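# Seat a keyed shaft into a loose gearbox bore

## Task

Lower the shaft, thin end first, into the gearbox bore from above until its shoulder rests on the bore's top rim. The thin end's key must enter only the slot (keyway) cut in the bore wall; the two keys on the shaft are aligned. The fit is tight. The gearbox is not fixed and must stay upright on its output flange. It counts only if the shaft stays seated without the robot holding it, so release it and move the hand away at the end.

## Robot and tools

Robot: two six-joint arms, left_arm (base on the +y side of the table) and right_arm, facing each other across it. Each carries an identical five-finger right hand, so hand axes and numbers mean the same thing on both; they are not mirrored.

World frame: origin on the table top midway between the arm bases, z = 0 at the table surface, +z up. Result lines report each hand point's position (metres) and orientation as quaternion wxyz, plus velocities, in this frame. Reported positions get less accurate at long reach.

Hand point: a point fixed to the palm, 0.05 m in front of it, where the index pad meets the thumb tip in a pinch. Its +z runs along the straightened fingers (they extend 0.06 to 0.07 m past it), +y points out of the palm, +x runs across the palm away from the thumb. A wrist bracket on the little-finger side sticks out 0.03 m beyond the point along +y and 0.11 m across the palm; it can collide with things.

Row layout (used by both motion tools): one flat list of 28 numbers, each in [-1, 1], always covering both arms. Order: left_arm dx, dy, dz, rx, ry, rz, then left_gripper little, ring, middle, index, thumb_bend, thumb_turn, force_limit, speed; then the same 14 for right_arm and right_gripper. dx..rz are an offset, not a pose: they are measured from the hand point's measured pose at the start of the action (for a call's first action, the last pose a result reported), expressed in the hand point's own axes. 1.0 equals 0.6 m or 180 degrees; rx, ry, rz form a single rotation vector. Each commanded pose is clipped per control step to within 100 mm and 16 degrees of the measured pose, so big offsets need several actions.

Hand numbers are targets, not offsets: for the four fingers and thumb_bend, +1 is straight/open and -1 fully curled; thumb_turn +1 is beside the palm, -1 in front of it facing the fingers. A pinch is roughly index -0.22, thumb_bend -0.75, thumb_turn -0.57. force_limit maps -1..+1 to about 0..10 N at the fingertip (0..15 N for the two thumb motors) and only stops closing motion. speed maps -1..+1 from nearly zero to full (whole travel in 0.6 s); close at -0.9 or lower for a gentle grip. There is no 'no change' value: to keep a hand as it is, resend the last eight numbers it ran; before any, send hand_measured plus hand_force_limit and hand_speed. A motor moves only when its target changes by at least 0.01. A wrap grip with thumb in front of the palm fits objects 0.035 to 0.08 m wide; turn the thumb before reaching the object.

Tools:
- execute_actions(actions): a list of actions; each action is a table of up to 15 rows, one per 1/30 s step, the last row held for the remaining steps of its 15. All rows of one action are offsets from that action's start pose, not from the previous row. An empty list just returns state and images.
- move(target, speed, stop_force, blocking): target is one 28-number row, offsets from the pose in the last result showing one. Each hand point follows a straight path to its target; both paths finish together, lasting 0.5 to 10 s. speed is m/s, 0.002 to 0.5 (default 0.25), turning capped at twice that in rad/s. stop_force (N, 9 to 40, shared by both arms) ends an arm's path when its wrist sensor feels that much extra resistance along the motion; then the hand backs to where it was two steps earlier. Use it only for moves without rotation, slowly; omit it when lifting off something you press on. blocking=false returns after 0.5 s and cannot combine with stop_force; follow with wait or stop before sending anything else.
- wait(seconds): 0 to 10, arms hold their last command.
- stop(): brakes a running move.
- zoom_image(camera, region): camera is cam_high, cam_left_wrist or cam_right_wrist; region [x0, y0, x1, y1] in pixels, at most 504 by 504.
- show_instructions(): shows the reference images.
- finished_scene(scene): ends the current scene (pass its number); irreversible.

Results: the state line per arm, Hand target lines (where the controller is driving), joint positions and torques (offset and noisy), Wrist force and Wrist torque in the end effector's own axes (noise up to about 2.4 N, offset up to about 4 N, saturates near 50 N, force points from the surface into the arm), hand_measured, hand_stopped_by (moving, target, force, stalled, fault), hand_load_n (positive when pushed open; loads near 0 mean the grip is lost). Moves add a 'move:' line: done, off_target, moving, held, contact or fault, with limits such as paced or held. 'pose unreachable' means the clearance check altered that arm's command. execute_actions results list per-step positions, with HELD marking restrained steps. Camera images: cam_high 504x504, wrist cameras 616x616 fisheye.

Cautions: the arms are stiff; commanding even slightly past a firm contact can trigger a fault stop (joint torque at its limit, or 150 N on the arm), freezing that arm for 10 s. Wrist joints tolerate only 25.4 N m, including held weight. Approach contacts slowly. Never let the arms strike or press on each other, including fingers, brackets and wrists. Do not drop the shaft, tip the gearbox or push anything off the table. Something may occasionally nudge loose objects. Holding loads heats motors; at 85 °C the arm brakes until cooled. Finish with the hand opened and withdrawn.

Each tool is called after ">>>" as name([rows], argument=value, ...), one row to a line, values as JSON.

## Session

>>> execute_actions(actions=[])

Scene clock: 0.00 s.
left_arm: end_effector_position=(+0.2520, +0.4687, +0.4899) hand_measured=(+1.000, +1.000, +1.000, +1.000, +1.000, +1.000) hand_load_n=(+0.0, +0.0, +0.0, +0.0, +0.0, +0.0) hand_stopped_by=(target, target, target, target, target, target) hand_force_limit=0.00 hand_speed=-0.80 end_effector_quat_wxyz=(+0.017, +0.294, +0.956, -0.007) end_effector_velocity=(+0.000, -0.000, -0.000) end_effector_angular_velocity=(-0.001, -0.001, +0.001) | right_arm: end_effector_position=(+0.0564, -0.2479, +0.4804) hand_measured=(+1.000, +1.000, +1.000, +1.000, +1.000, +1.000) hand_load_n=(+0.0, +0.0, +0.0, +0.0, +0.0, +0.0) hand_stopped_by=(target, target, target, target, target, target) hand_force_limit=0.00 hand_speed=-0.80 end_effector_quat_wxyz=(+0.006, -0.376, +0.926, -0.011) end_effector_velocity=(-0.000, -0.000, -0.000) end_effector_angular_velocity=(-0.001, +0.000, +0.000)
Joint positions: left_arm=[ 0.569 -1.742  1.318  1.958  1.562 -1.873] | right_arm=[-1.185 -1.741  1.344  1.957  1.594 -1.884]
Joint velocities: left_arm=[ 0.     0.001 -0.001 -0.002  0.    -0.001] | right_arm=[ 0.     0.     0.     0.     0.001 -0.   ]
Joint torques (N m, as the arm reports them, + toward a larger angle): no reading
Motor temperatures (°C, as the motors report them): left_arm=[27 28 28 32 35 31] | right_arm=[28 28 27 30 35 33]
Wrist force (N, on the end effector, along its own x y z axes, offset not removed): no reading
Wrist torque (N m, same axes, about the end effector's origin, offset not removed): no reading
Hand target (left_arm): +0.252, +0.469, +0.490; +0.017, +0.294, +0.956, -0.007
Hand target (right_arm): +0.056, -0.248, +0.480; +0.006, -0.376, +0.926, -0.011
camera_calibration (this result's frames):
cam_left_wrist: T_world_to_cam=[[0.646283, 0.762528, 0.0295016, -0.535051], [0.598602, -0.530567, 0.600145, -0.204124], [0.47328, -0.370204, -0.799347, 0.573802], [0, 0, 0, 1]] pos_world=[0.196415, 0.512114, 0.596956]
cam_right_wrist: T_world_to_cam=[[-0.582122, 0.812924, -0.0170053, 0.242989], [0.681069, 0.498914, 0.535938, -0.165214], [0.444161, 0.300399, -0.844086, 0.58368], [0, 0, 0, 1]] pos_world=[-0.00527624, -0.290441, 0.585353]

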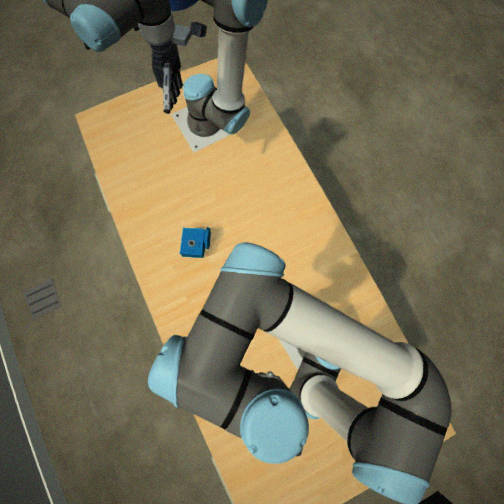

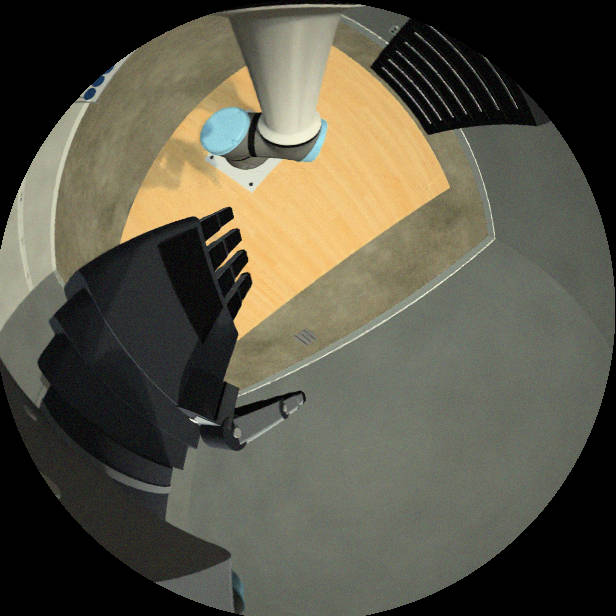

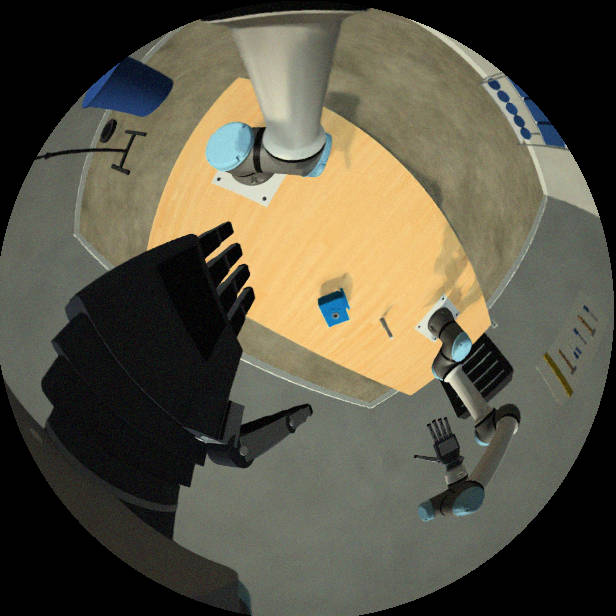

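>>> zoom_image(camera="cam_right_wrist", region=[310,280,410,350])

>>> zoom_image(camera="cam_high", region=[172,222,217,267])

Region (310, 280, 410, 350) of cam_right_wrist's 616x616 image, scaled by 5.040, with more detail than that image has; it fills the top 353 rows of this view, and the rest is white.

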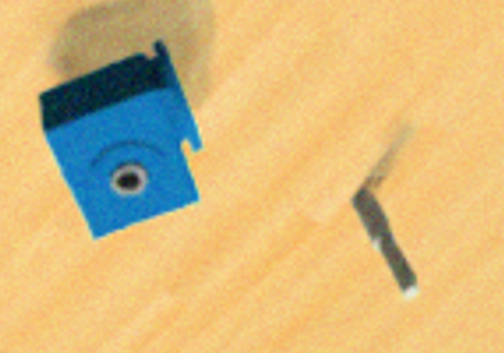

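Region (172, 222, 217, 267) of cam_high's 504x504 image, scaled by 11.200, with more detail than that image has.

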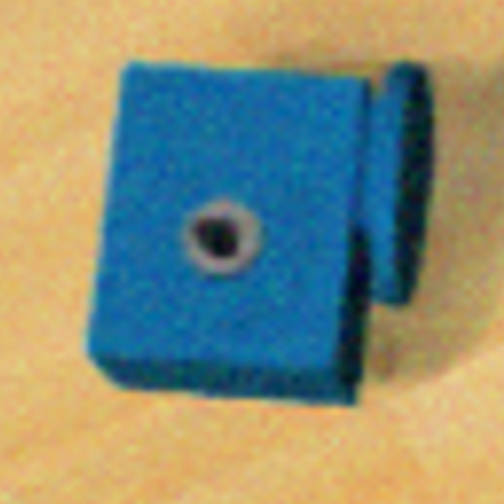

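>>> move(target=[0,0,0,0,0,0,1,1,1,1,1,1,0,-0.8,0,0,0.1,0,0,0.555,1,1,0.35,0.35,-0.52,-0.8,0,0], speed=0.5)

>>> move(target=[0,0,0,0,0,0,1,1,1,1,1,1,0,-0.8,0,0,0.1,0,0,0.555,1,1,0.35,0.35,-0.52,-0.8,0,0], speed=0.5)

>>> move(target=[0,0,0,0,0,0,1,1,1,1,1,1,0,-0.8,0.25,-0.25,0.2,0,0.5,0,1,1,0.35,0.35,-0.52,-0.8,0,0], speed=0.4)

Scene clock: 4.00 s.
left_arm: end_effector_position=(+0.2520, +0.4687, +0.4899) hand_measured=(+1.000, +1.000, +1.000, +1.000, +1.000, +1.000) hand_load_n=(+0.0, +0.0, +0.0, +0.0, +0.0, +0.0) hand_stopped_by=(target, target, target, target, target, target) hand_force_limit=0.00 hand_speed=-0.80 end_effector_quat_wxyz=(+0.017, +0.294, +0.956, -0.007) end_effector_velocity=(-0.000, +0.000, +0.000) end_effector_angular_velocity=(+0.000, +0.001, +0.001) | right_arm: end_effector_position=(+0.0576, -0.2490, +0.4203) hand_measured=(+1.000, +1.000, +0.350, +0.350, -0.520, -0.800) hand_load_n=(+0.0, +0.0, +0.0, +0.0, +0.0, +0.0) hand_stopped_by=(target, target, target, target, target, target) hand_force_limit=0.00 hand_speed=0.00 end_effector_quat_wxyz=(+0.013, +0.467, +0.884, -0.002) end_effector_velocity=(-0.000, +0.000, +0.000) end_effector_angular_velocity=(-0.003, -0.001, -0.007)
Joint positions: left_arm=[ 0.569 -1.742  1.318  1.958  1.562 -1.873] | right_arm=[-0.71  -1.712  1.491  1.792  1.596  0.334]
Joint velocities: left_arm=[ 0.    -0.    -0.     0.001  0.001 -0.001] | right_arm=[ 0.005  0.003 -0.002  0.001  0.002  0.012]
Joint torques (N m, as the arm reports them, + toward a larger angle): left_arm=[ -0.06  -8.36 -17.12   2.13  -0.14   0.37] | right_arm=[ 12.17  -2.47 -29.07   1.14   2.92   1.95]
Motor temperatures (°C, as the motors report them): left_arm=[27 28 28 32 35 31] | right_arm=[28 28 27 30 35 33]
Wrist force (N, on the end effector, along its own x y z axes, offset not removed): left_arm=[0.9 2.3 0.3] | right_arm=[-1.7 -2.7 0.1]
Wrist torque (N m, same axes, about the end effector's origin, offset not removed): left_arm=[0.43 -0.24 0.07] | right_arm=[-0.52 0.32 -0.01]
Hand target (left_arm): +0.252, +0.469, +0.490; +0.017, +0.294, +0.956, -0.007
Hand target (right_arm): +0.058, -0.249, +0.420; +0.013, +0.467, +0.884, -0.002
Off the commanded pose (left_arm): 0.000 m, 0 deg.
Off the commanded pose (right_arm): 0.000 m, 0 deg.
move: done
camera_calibration (this result's frames):
cam_left_wrist: T_world_to_cam=[[0.646282, 0.762528, 0.0295015, -0.535051], [0.598603, -0.530566, 0.600145, -0.204124], [0.47328, -0.370204, -0.799347, 0.573802], [0, 0, 0, 1]] pos_world=[0.196415, 0.512114, 0.596956]
cam_right_wrist: T_world_to_cam=[[0.900504, 0.434455, 0.0184972, 0.0489829], [0.353968, -0.757057, 0.549155, -0.432742], [0.252587, -0.487969, -0.835516, 0.343895], [0, 0, 0, 1]] pos_world=[0.0222041, -0.181081, 0.524066]

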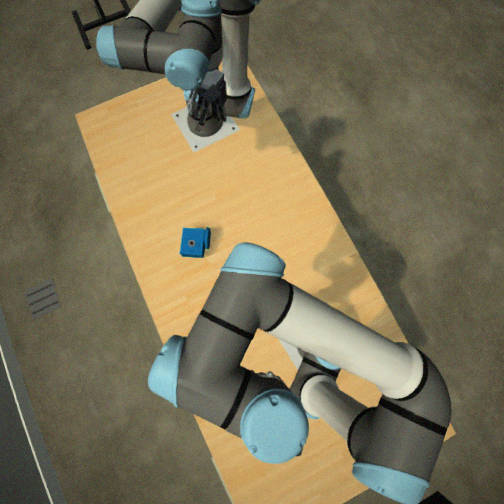

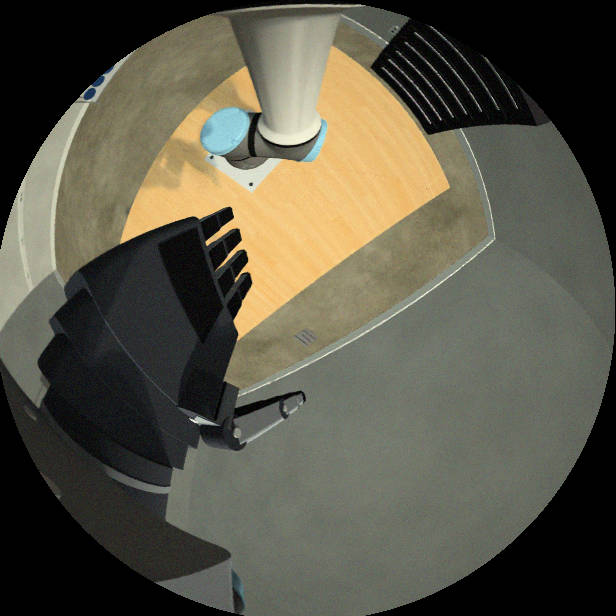

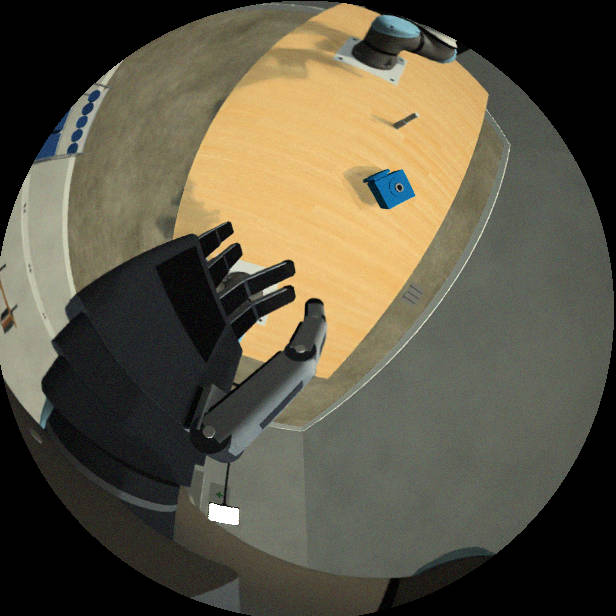

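Scene clock: 6.33 s.
left_arm: end_effector_position=(+0.2520, +0.4687, +0.4899) hand_measured=(+1.000, +1.000, +1.000, +1.000, +1.000, +1.000) hand_load_n=(+0.0, +0.0, +0.0, +0.0, +0.0, +0.0) hand_stopped_by=(target, target, target, target, target, target) hand_force_limit=0.00 hand_speed=-0.80 end_effector_quat_wxyz=(+0.017, +0.294, +0.956, -0.007) end_effector_velocity=(+0.000, -0.001, -0.000) end_effector_angular_velocity=(-0.000, -0.000, -0.002) | right_arm: end_effector_position=(+0.0588, -0.2498, +0.3605) hand_measured=(+1.000, +1.000, +0.350, +0.350, -0.520, -0.800) hand_load_n=(+0.0, +0.0, +0.0, +0.0, +0.0, +0.0) hand_stopped_by=(target, target, target, target, target, target) hand_force_limit=0.00 hand_speed=0.00 end_effector_quat_wxyz=(+0.010, +0.977, +0.212, +0.008) end_effector_velocity=(+0.000, -0.000, -0.000) end_effector_angular_velocity=(-0.001, -0.001, -0.006)
Joint positions: left_arm=[ 0.569 -1.742  1.318  1.958  1.562 -1.873] | right_arm=[-0.749 -1.502  1.443  1.63   1.596  2.038]
Joint velocities: left_arm=[-0.001  0.001  0.    -0.001  0.     0.001] | right_arm=[-0.001  0.     0.001 -0.001  0.002  0.006]
Joint torques (N m, as the arm reports them, + toward a larger angle): left_arm=[ -0.01  -8.08 -16.39   2.18  -0.13   0.29] | right_arm=[-14.16 -11.99  -9.18   1.24   3.     1.95]
Motor temperatures (°C, as the motors report them): left_arm=[27 28 28 32 35 31] | right_arm=[28 28 27 30 35 33]
Wrist force (N, on the end effector, along its own x y z axes, offset not removed): left_arm=[-5.1 0.7 2.4] | right_arm=[0.9 -1.0 0.9]
Wrist torque (N m, same axes, about the end effector's origin, offset not removed): left_arm=[0.05 0.55 -0.23] | right_arm=[-0.22 -0.05 0.23]
Hand target (left_arm): +0.252, +0.469, +0.490; +0.017, +0.294, +0.956, -0.007
Hand target (right_arm): +0.059, -0.250, +0.360; +0.010, +0.977, +0.211, +0.008
Off the commanded pose (left_arm): 0.000 m, 0 deg.
Off the commanded pose (right_arm): 0.000 m, 0 deg.
move: done
camera_calibration (this result's frames):
cam_left_wrist: T_world_to_cam=[[0.646283, 0.762528, 0.0295012, -0.535051], [0.598603, -0.530566, 0.600145, -0.204124], [0.47328, -0.370204, -0.799347, 0.573802], [0, 0, 0, 1]] pos_world=[0.196415, 0.512114, 0.596956]
cam_right_wrist: T_world_to_cam=[[0.273025, -0.961599, 0.02801, -0.265915], [-0.827307, -0.219838, 0.516947, -0.18559], [-0.490938, -0.164313, -0.855559, 0.42498], [0, 0, 0, 1]] pos_world=[0.1277, -0.226674, 0.466984]

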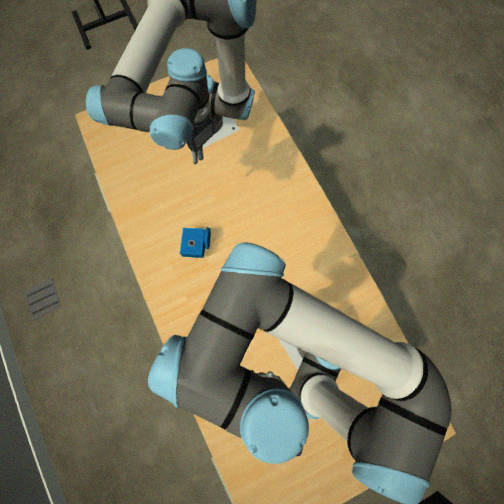

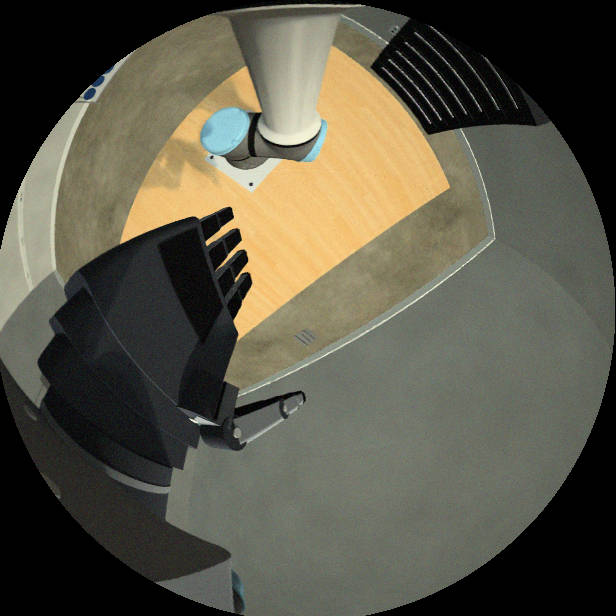

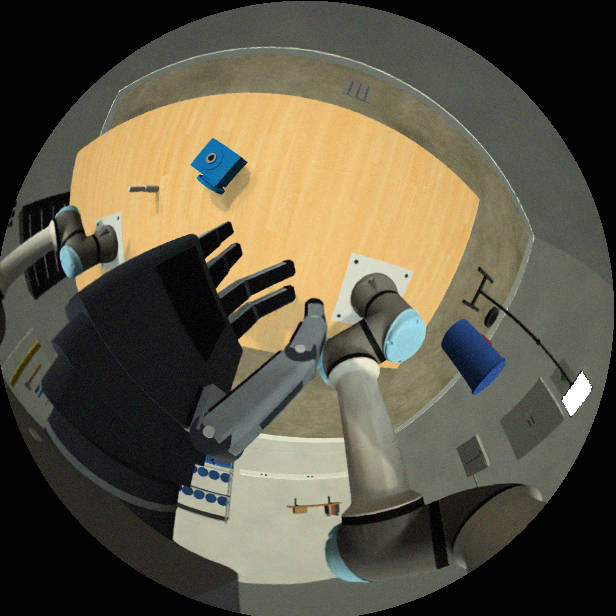

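Scene clock: 8.67 s.
left_arm: end_effector_position=(+0.2520, +0.4687, +0.4899) hand_measured=(+1.000, +1.000, +1.000, +1.000, +1.000, +1.000) hand_load_n=(+0.0, +0.0, +0.0, +0.0, +0.0, +0.0) hand_stopped_by=(target, target, target, target, target, target) hand_force_limit=0.00 hand_speed=-0.80 end_effector_quat_wxyz=(+0.017, +0.294, +0.956, -0.007) end_effector_velocity=(-0.000, +0.000, -0.000) end_effector_angular_velocity=(+0.001, +0.001, +0.002) | right_arm: end_effector_position=(+0.1234, -0.0841, +0.2537) hand_measured=(+1.000, +1.000, +0.350, +0.350, -0.520, -0.800) hand_load_n=(+0.0, +0.0, +0.0, +0.0, +0.0, +0.0) hand_stopped_by=(target, target, target, target, target, target) hand_force_limit=0.00 hand_speed=0.00 end_effector_quat_wxyz=(-0.111, +0.768, +0.166, +0.608) end_effector_velocity=(-0.000, +0.000, +0.000) end_effector_angular_velocity=(+0.000, -0.000, +0.001)
Joint positions: left_arm=[ 0.569 -1.742  1.318  1.958  1.562 -1.873] | right_arm=[-0.214 -1.429  1.828  0.043  2.56   1.916]
Joint velocities: left_arm=[ 0.    -0.001  0.002  0.     0.    -0.001] | right_arm=[ 0.    -0.    -0.    -0.    -0.001 -0.001]
Joint torques (N m, as the arm reports them, + toward a larger angle): left_arm=[  0.31  -8.41 -16.59   2.16  -0.19   0.34] | right_arm=[ -3.38 -28.98 -30.68  -1.13  -2.36  -1.64]
Motor temperatures (°C, as the motors report them): left_arm=[27 28 28 32 35 31] | right_arm=[28 28 27 30 35 33]
Wrist force (N, on the end effector, along its own x y z axes, offset not removed): left_arm=[-4.1 2.8 2.3] | right_arm=[-0.4 1.5 0.6]
Wrist torque (N m, same axes, about the end effector's origin, offset not removed): left_arm=[0.41 0.50 -0.22] | right_arm=[0.15 0.19 0.19]
Hand target (left_arm): +0.252, +0.469, +0.490; +0.017, +0.294, +0.956, -0.007
Hand target (right_arm): +0.123, -0.084, +0.254; -0.111, +0.768, +0.166, +0.608
Off the commanded pose (left_arm): 0.000 m, 0 deg.
Off the commanded pose (right_arm): 0.036 m, 14 deg.
move: held (right_arm); limits=held; held on 12 of 70 steps (right_arm), including the last (right_arm)
pose unreachable (right arm): on one or more control steps of this call, first in action 0 (counted from 0), this arm could not follow its commanded pose, so it was not sent that pose on those steps. On the call's last step it was still not sent that pose. It may still have moved: this result reports where it is.
cause: the commanded pose would bring two parts of the arm too close to each other (joints 4 (wrist 1) to 6 (wrist 3) lie between them).
camera_calibration (this result's frames):
cam_left_wrist: T_world_to_cam=[[0.646283, 0.762528, 0.0295014, -0.535051], [0.598603, -0.530566, 0.600145, -0.204124], [0.47328, -0.370204, -0.799347, 0.573802], [0, 0, 0, 1]] pos_world=[0.196415, 0.512114, 0.596956]
cam_right_wrist: T_world_to_cam=[[0.348382, -0.930546, -0.112757, -0.0921673], [-0.698301, -0.177403, -0.693472, 0.254175], [0.625304, 0.320332, -0.711605, 0.259063], [0, 0, 0, 1]] pos_world=[0.0476069, -0.123661, 0.350221]

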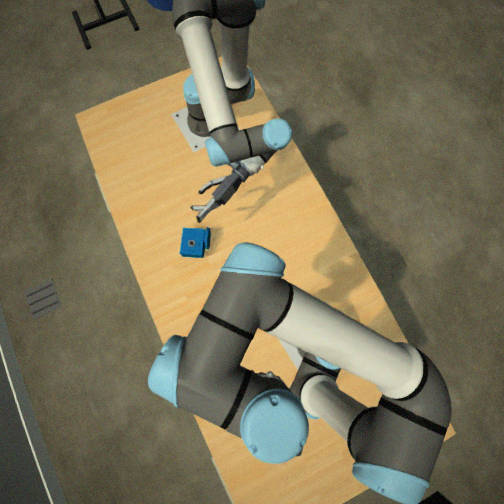

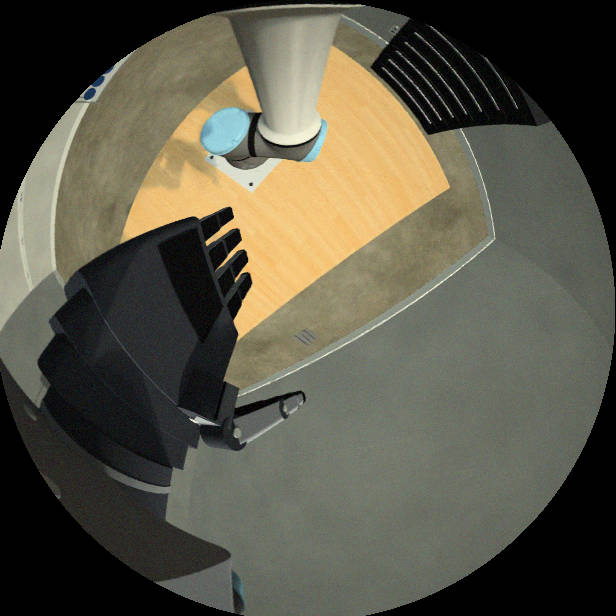

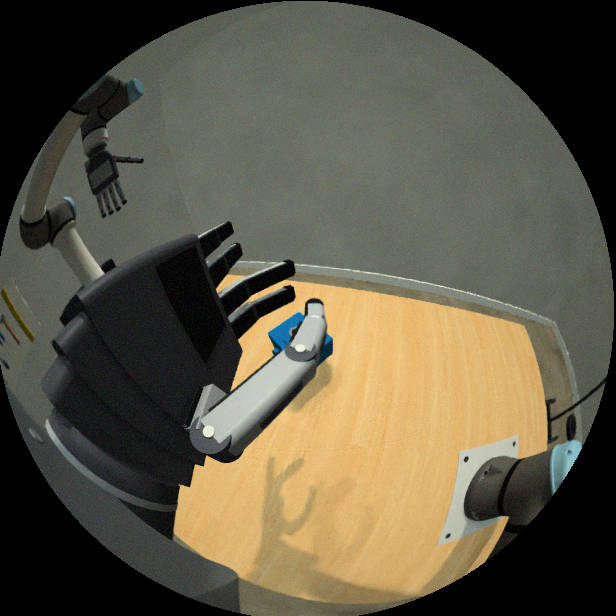

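>>> move(target=[0,0,0,0,0,0,1,1,1,1,1,1,0,-0.8,0,0,0,0.2,0,0,1,1,0.35,0.35,-0.52,-0.8,0,0])

>>> move(target=[0,0,0,0,0,0,1,1,1,1,1,1,0,-0.8,0,0,0,0,0.08,0,1,1,0.35,0.35,-0.52,-0.8,0,0])

Scene clock: 14.53 s.
left_arm: end_effector_position=(+0.2520, +0.4687, +0.4899) hand_measured=(+1.000, +1.000, +1.000, +1.000, +1.000, +1.000) hand_load_n=(+0.0, +0.0, +0.0, +0.0, +0.0, +0.0) hand_stopped_by=(target, target, target, target, target, target) hand_force_limit=0.00 hand_speed=-0.80 end_effector_quat_wxyz=(+0.017, +0.294, +0.956, -0.007) end_effector_velocity=(+0.000, -0.000, +0.000) end_effector_angular_velocity=(-0.001, -0.000, +0.000) | right_arm: end_effector_position=(+0.1233, -0.0842, +0.2536) hand_measured=(+1.000, +1.000, +0.350, +0.350, -0.520, -0.800) hand_load_n=(+0.0, +0.0, +0.0, +0.0, +0.0, +0.0) hand_stopped_by=(target, target, target, target, target, target) hand_force_limit=0.00 hand_speed=0.00 end_effector_quat_wxyz=(-0.343, +0.697, +0.345, +0.527) end_effector_velocity=(+0.001, +0.000, +0.000) end_effector_angular_velocity=(+0.002, +0.001, +0.008)
Joint positions: left_arm=[ 0.569 -1.742  1.318  1.958  1.562 -1.873] | right_arm=[-0.606 -1.897  2.221 -0.113  1.57   1.687]
Joint velocities: left_arm=[ 0.     0.001 -0.002  0.     0.    -0.   ] | right_arm=[-0.012 -0.005  0.003  0.001 -0.02  -0.002]
Joint torques (N m, as the arm reports them, + toward a larger angle): left_arm=[ -0.5   -8.05 -16.49   2.23   0.03   0.17] | right_arm=[-13.96 -10.9  -12.4    0.31  -2.88  -1.52]
Motor temperatures (°C, as the motors report them): left_arm=[27 28 28 32 35 31] | right_arm=[28 28 27 30 35 33]
Wrist force (N, on the end effector, along its own x y z axes, offset not removed): left_arm=[-2.5 -1.5 1.1] | right_arm=[-2.9 -2.6 4.0]
Wrist torque (N m, same axes, about the end effector's origin, offset not removed): left_arm=[-0.31 0.37 -0.35] | right_arm=[-0.72 0.48 -0.14]
Hand target (left_arm): +0.252, +0.469, +0.490; +0.017, +0.294, +0.956, -0.007
Hand target (right_arm): +0.123, -0.084, +0.254; -0.343, +0.697, +0.346, +0.527
Off the commanded pose (left_arm): 0.000 m, 0 deg.
Off the commanded pose (right_arm): 0.000 m, 0 deg.
move: done; limits=paced
camera_calibration (this result's frames):
cam_left_wrist: T_world_to_cam=[[0.646283, 0.762528, 0.0295017, -0.535051], [0.598603, -0.530567, 0.600145, -0.204124], [0.47328, -0.370204, -0.799347, 0.573802], [0, 0, 0, 1]] pos_world=[0.196415, 0.512114, 0.596956]
cam_right_wrist: T_world_to_cam=[[0.79893, -0.5443, -0.25583, -0.078953], [-0.545902, -0.477784, -0.688269, 0.208654], [0.252393, 0.689536, -0.67885, 0.327852], [0, 0, 0, 1]] pos_world=[0.0942349, -0.169349, 0.345974]

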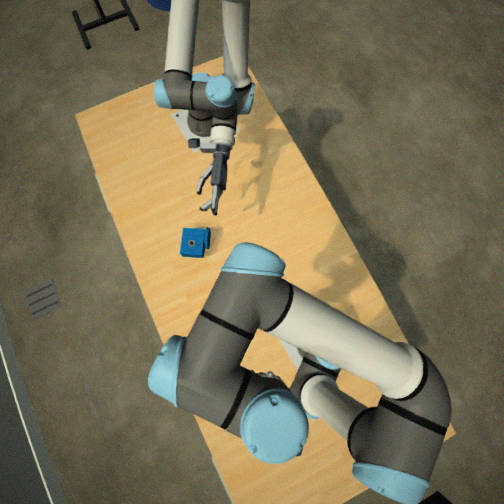

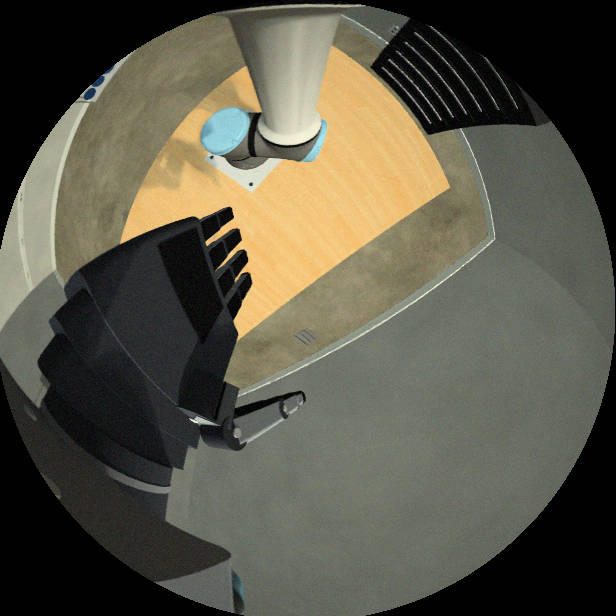

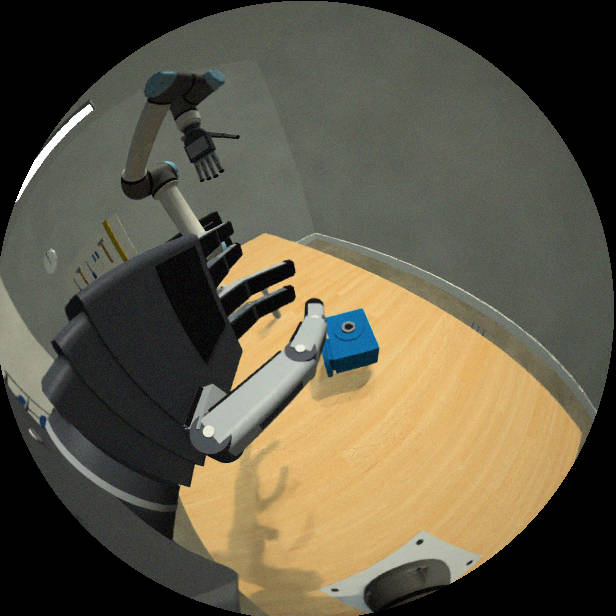

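Scene clock: 15.53 s.
left_arm: end_effector_position=(+0.2520, +0.4687, +0.4899) hand_measured=(+1.000, +1.000, +1.000, +1.000, +1.000, +1.000) hand_load_n=(+0.0, +0.0, +0.0, +0.0, +0.0, +0.0) hand_stopped_by=(target, target, target, target, target, target) hand_force_limit=0.00 hand_speed=-0.80 end_effector_quat_wxyz=(+0.017, +0.294, +0.956, -0.007) end_effector_velocity=(-0.000, -0.000, -0.000) end_effector_angular_velocity=(-0.001, +0.001, -0.003) | right_arm: end_effector_position=(+0.1233, -0.0841, +0.2536) hand_measured=(+1.000, +1.000, +0.350, +0.350, -0.520, -0.800) hand_load_n=(+0.0, +0.0, +0.0, +0.0, +0.0, +0.0) hand_stopped_by=(target, target, target, target, target, target) hand_force_limit=0.00 hand_speed=0.00 end_effector_quat_wxyz=(-0.384, +0.625, +0.300, +0.610) end_effector_velocity=(+0.000, +0.000, -0.000) end_effector_angular_velocity=(+0.005, -0.004, -0.002)
Joint positions: left_arm=[ 0.569 -1.742  1.318  1.958  1.562 -1.873] | right_arm=[-0.571 -1.919  2.399 -0.518  1.634  1.682]
Joint velocities: left_arm=[-0.    -0.001  0.     0.     0.001  0.003] | right_arm=[ 0.002  0.003  0.004 -0.013  0.004 -0.002]
Joint torques (N m, as the arm reports them, + toward a larger angle): left_arm=[ -0.52  -8.17 -15.61   2.14  -0.09   0.28] | right_arm=[ 12.01   2.95 -11.44  -3.17   2.84  -1.57]
Motor temperatures (°C, as the motors report them): left_arm=[27 28 28 32 35 31] | right_arm=[28 28 27 30 35 33]
Wrist force (N, on the end effector, along its own x y z axes, offset not removed): left_arm=[-3.5 -0.2 -0.6] | right_arm=[-2.4 -1.6 1.5]
Wrist torque (N m, same axes, about the end effector's origin, offset not removed): left_arm=[-0.05 0.35 -0.21] | right_arm=[-0.33 0.47 -0.09]
Hand target (left_arm): +0.252, +0.469, +0.490; +0.017, +0.294, +0.956, -0.007
Hand target (right_arm): +0.123, -0.084, +0.254; -0.384, +0.625, +0.300, +0.610
Off the commanded pose (left_arm): 0.000 m, 0 deg.
Off the commanded pose (right_arm): 0.000 m, 0 deg.
move: done
camera_calibration (this result's frames):
cam_left_wrist: T_world_to_cam=[[0.646283, 0.762528, 0.0295014, -0.535051], [0.598602, -0.530567, 0.600145, -0.204124], [0.47328, -0.370204, -0.799347, 0.573802], [0, 0, 0, 1]] pos_world=[0.196415, 0.512114, 0.596956]
cam_right_wrist: T_world_to_cam=[[0.818268, -0.512285, -0.26077, -0.0773895], [-0.455661, -0.301486, -0.837543, 0.250266], [0.350442, 0.804158, -0.480125, 0.27494], [0, 0, 0, 1]] pos_world=[0.0810111, -0.185289, 0.321433]

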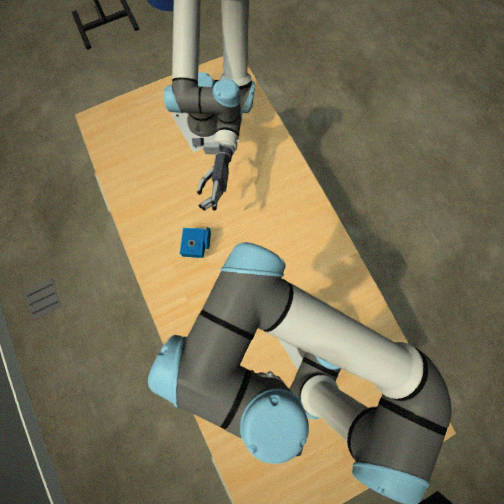

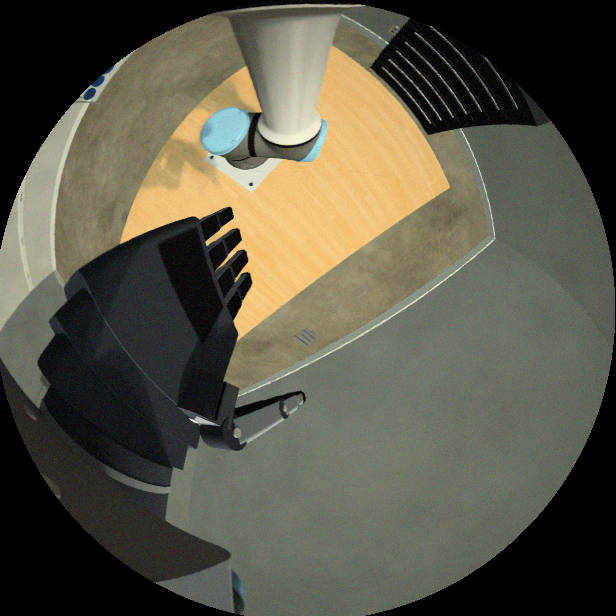

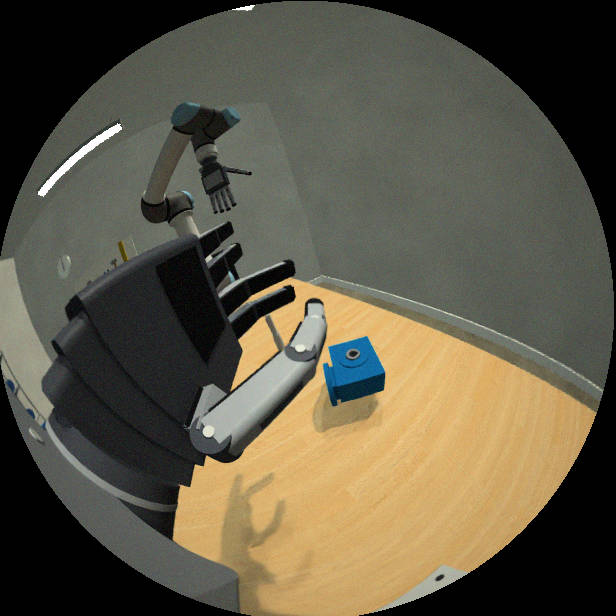

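>>> zoom_image(camera="cam_right_wrist", region=[250,300,400,410])

>>> zoom_image(camera="cam_high", region=[170,220,220,265])

Region (250, 300, 400, 410) of cam_right_wrist's 616x616 image, scaled by 3.360, with more detail than that image has; it fills the top 370 rows of this view, and the rest is white.

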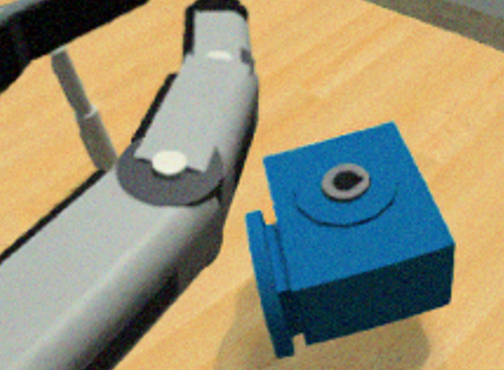

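Region (170, 220, 220, 265) of cam_high's 504x504 image, scaled by 10.080, with more detail than that image has; it fills the top 454 rows of this view, and the rest is white.

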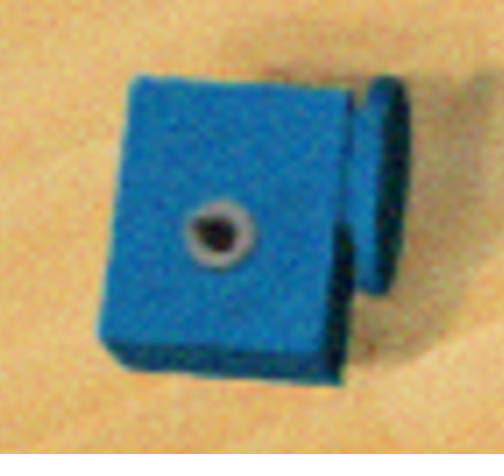

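>>> execute_actions(actions=[])

Scene clock: 15.80 s.
left_arm: end_effector_position=(+0.2520, +0.4687, +0.4899) hand_measured=(+1.000, +1.000, +1.000, +1.000, +1.000, +1.000) hand_load_n=(+0.0, +0.0, +0.0, +0.0, +0.0, +0.0) hand_stopped_by=(target, target, target, target, target, target) hand_force_limit=0.00 hand_speed=-0.80 end_effector_quat_wxyz=(+0.017, +0.294, +0.956, -0.007) end_effector_velocity=(+0.000, -0.001, -0.000) end_effector_angular_velocity=(+0.000, -0.000, -0.000) | right_arm: end_effector_position=(+0.1233, -0.0841, +0.2536) hand_measured=(+1.000, +1.000, +0.350, +0.350, -0.520, -0.800) hand_load_n=(+0.0, +0.0, +0.0, +0.0, +0.0, +0.0) hand_stopped_by=(target, target, target, target, target, target) hand_force_limit=0.00 hand_speed=0.00 end_effector_quat_wxyz=(-0.384, +0.625, +0.300, +0.610) end_effector_velocity=(+0.000, +0.000, +0.000) end_effector_angular_velocity=(+0.001, -0.001, +0.000)
Joint positions: left_arm=[ 0.569 -1.742  1.318  1.958  1.562 -1.873] | right_arm=[-0.571 -1.919  2.399 -0.519  1.634  1.682]
Joint velocities: left_arm=[-0.001  0.001 -0.    -0.    -0.    -0.001] | right_arm=[-0.     0.    -0.    -0.001 -0.    -0.   ]
Joint torques (N m, as the arm reports them, + toward a larger angle): left_arm=[ -0.24  -7.93 -16.57   2.09  -0.1    0.22] | right_arm=[ 12.12   4.1  -10.76  -3.27   2.87  -1.74]
Motor temperatures (°C, as the motors report them): left_arm=[27 28 28 32 35 31] | right_arm=[28 28 27 30 35 33]
Wrist force (N, on the end effector, along its own x y z axes, offset not removed): left_arm=[-1.1 -0.1 2.2] | right_arm=[-2.4 -1.6 0.7]
Wrist torque (N m, same axes, about the end effector's origin, offset not removed): left_arm=[-0.15 0.15 -0.04] | right_arm=[-0.32 0.40 0.14]
Hand target (left_arm): +0.252, +0.469, +0.490; +0.017, +0.294, +0.956, -0.007
Hand target (right_arm): +0.123, -0.084, +0.254; -0.384, +0.625, +0.300, +0.610
Off the commanded pose (left_arm): 0.000 m, 0 deg.
Off the commanded pose (right_arm): 0.000 m, 0 deg.
camera_calibration (this result's frames):
cam_left_wrist: T_world_to_cam=[[0.646283, 0.762528, 0.0295014, -0.535051], [0.598603, -0.530566, 0.600145, -0.204124], [0.47328, -0.370204, -0.799347, 0.573802], [0, 0, 0, 1]] pos_world=[0.196415, 0.512114, 0.596956]
cam_right_wrist: T_world_to_cam=[[0.818298, -0.512269, -0.260708, -0.0774123], [-0.455434, -0.301133, -0.837794, 0.250317], [0.350668, 0.804301, -0.479721, 0.274783], [0, 0, 0, 1]] pos_world=[0.0809916, -0.185286, 0.321351]

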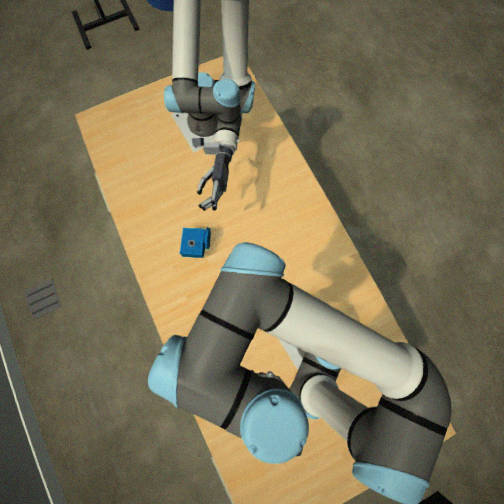

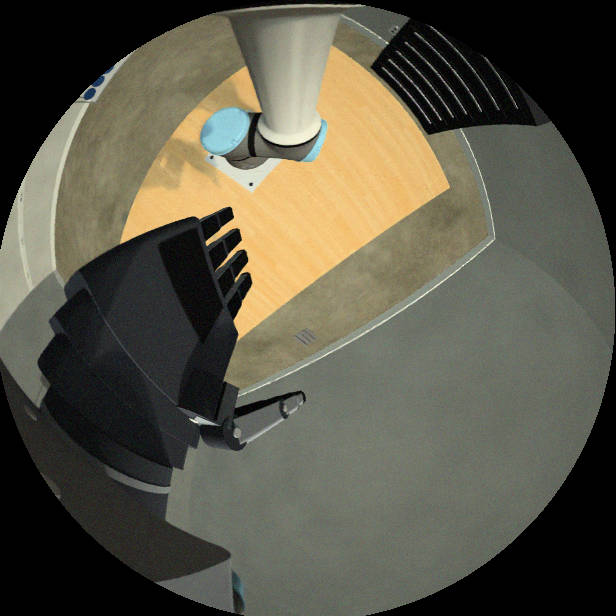

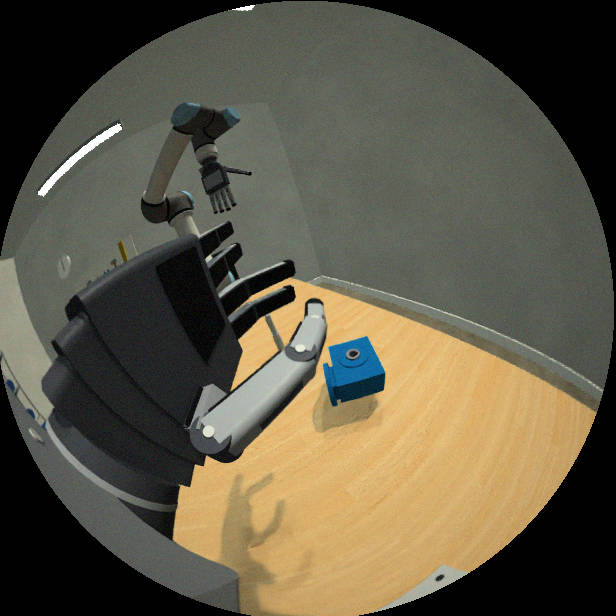

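>>> move(target=[0,0,0,0,0,0,1,1,1,1,1,1,0,-0.8,-0.212,-0.219,0.315,0,-0.0125,-0.0365,1,1,0.35,0.35,-0.52,-0.8,0,0])

>>> zoom_image(camera="cam_right_wrist", region=[220,250,420,450])

Scene clock: 17.63 s.
left_arm: end_effector_position=(+0.2520, +0.4687, +0.4899) hand_measured=(+1.000, +1.000, +1.000, +1.000, +1.000, +1.000) hand_load_n=(+0.0, +0.0, +0.0, +0.0, +0.0, +0.0) hand_stopped_by=(target, target, target, target, target, target) hand_force_limit=0.00 hand_speed=-0.80 end_effector_quat_wxyz=(+0.017, +0.294, +0.956, -0.007) end_effector_velocity=(-0.000, +0.000, -0.000) end_effector_angular_velocity=(+0.000, +0.000, -0.001) | right_arm: end_effector_position=(+0.1039, +0.1566, +0.1495) hand_measured=(+1.000, +1.000, +0.350, +0.350, -0.520, -0.800) hand_load_n=(+0.0, +0.0, +0.0, +0.0, +0.0, +0.0) hand_stopped_by=(target, target, target, target, target, target) hand_force_limit=0.00 hand_speed=0.00 end_effector_quat_wxyz=(-0.342, +0.619, +0.343, +0.619) end_effector_velocity=(+0.000, +0.002, -0.000) end_effector_angular_velocity=(-0.000, -0.000, -0.001)
Joint positions: left_arm=[ 0.569 -1.742  1.318  1.958  1.562 -1.873] | right_arm=[-0.266 -1.124  1.869 -0.744  1.937  1.57 ]
Joint velocities: left_arm=[ 0.    -0.001  0.001  0.     0.     0.001] | right_arm=[ 0.001  0.004 -0.006  0.002  0.001 -0.   ]
Joint torques (N m, as the arm reports them, + toward a larger angle): left_arm=[  0.01  -8.4  -16.45   2.12  -0.08   0.31] | right_arm=[ 11.89 -24.87 -28.73   0.04   2.66  -1.58]
Motor temperatures (°C, as the motors report them): left_arm=[27 28 28 32 35 31] | right_arm=[28 28 27 30 35 33]
Wrist force (N, on the end effector, along its own x y z axes, offset not removed): left_arm=[-4.6 -1.3 -0.8] | right_arm=[-1.3 -4.3 1.4]
Wrist torque (N m, same axes, about the end effector's origin, offset not removed): left_arm=[-0.11 0.60 -0.28] | right_arm=[-0.99 0.29 -0.19]
Hand target (left_arm): +0.252, +0.469, +0.490; +0.017, +0.294, +0.956, -0.007
Hand target (right_arm): +0.104, +0.157, +0.150; -0.342, +0.619, +0.343, +0.619
Off the commanded pose (left_arm): 0.000 m, 0 deg.
Off the commanded pose (right_arm): 0.000 m, 0 deg.
move: done
camera_calibration (this result's frames):
cam_left_wrist: T_world_to_cam=[[0.646282, 0.762528, 0.0295016, -0.535051], [0.598603, -0.530566, 0.600145, -0.204124], [0.47328, -0.370203, -0.799347, 0.573802], [0, 0, 0, 1]] pos_world=[0.196415, 0.512114, 0.596956]
cam_right_wrist: T_world_to_cam=[[0.833966, -0.531567, -0.148111, 0.0192031], [-0.39119, -0.38021, -0.8381, 0.232548], [0.389193, 0.756886, -0.525026, 0.0482721], [0, 0, 0, 1]] pos_world=[0.0561684, 0.0620883, 0.223086]

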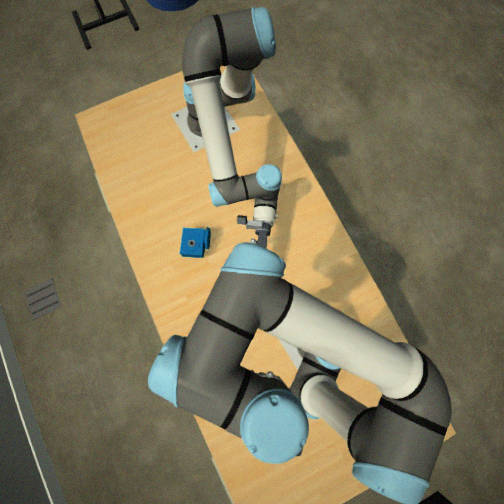

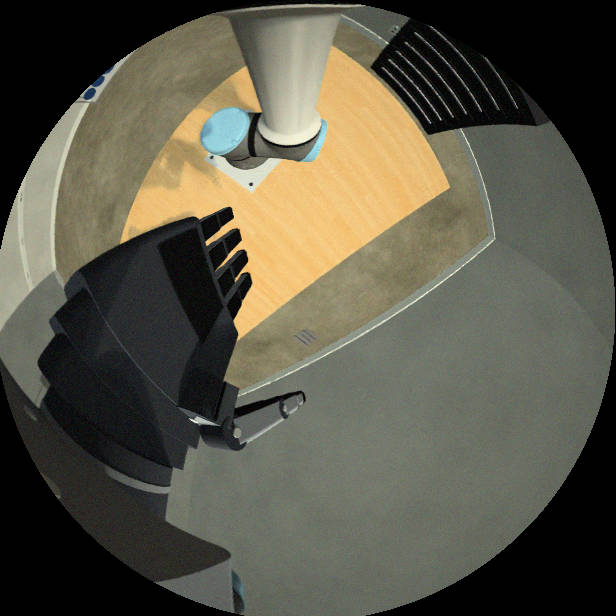

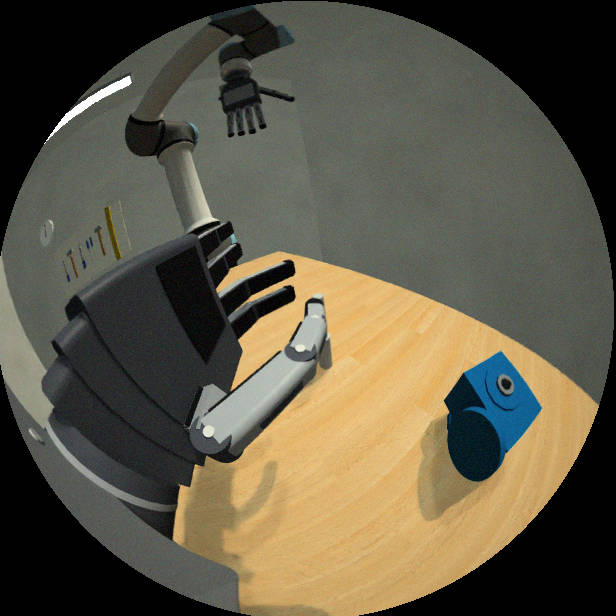

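Region (220, 250, 420, 450) of cam_right_wrist's 616x616 image, scaled by 2.520, with more detail than that image has.

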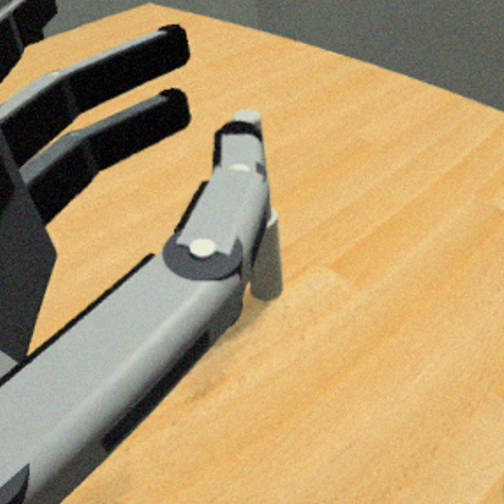

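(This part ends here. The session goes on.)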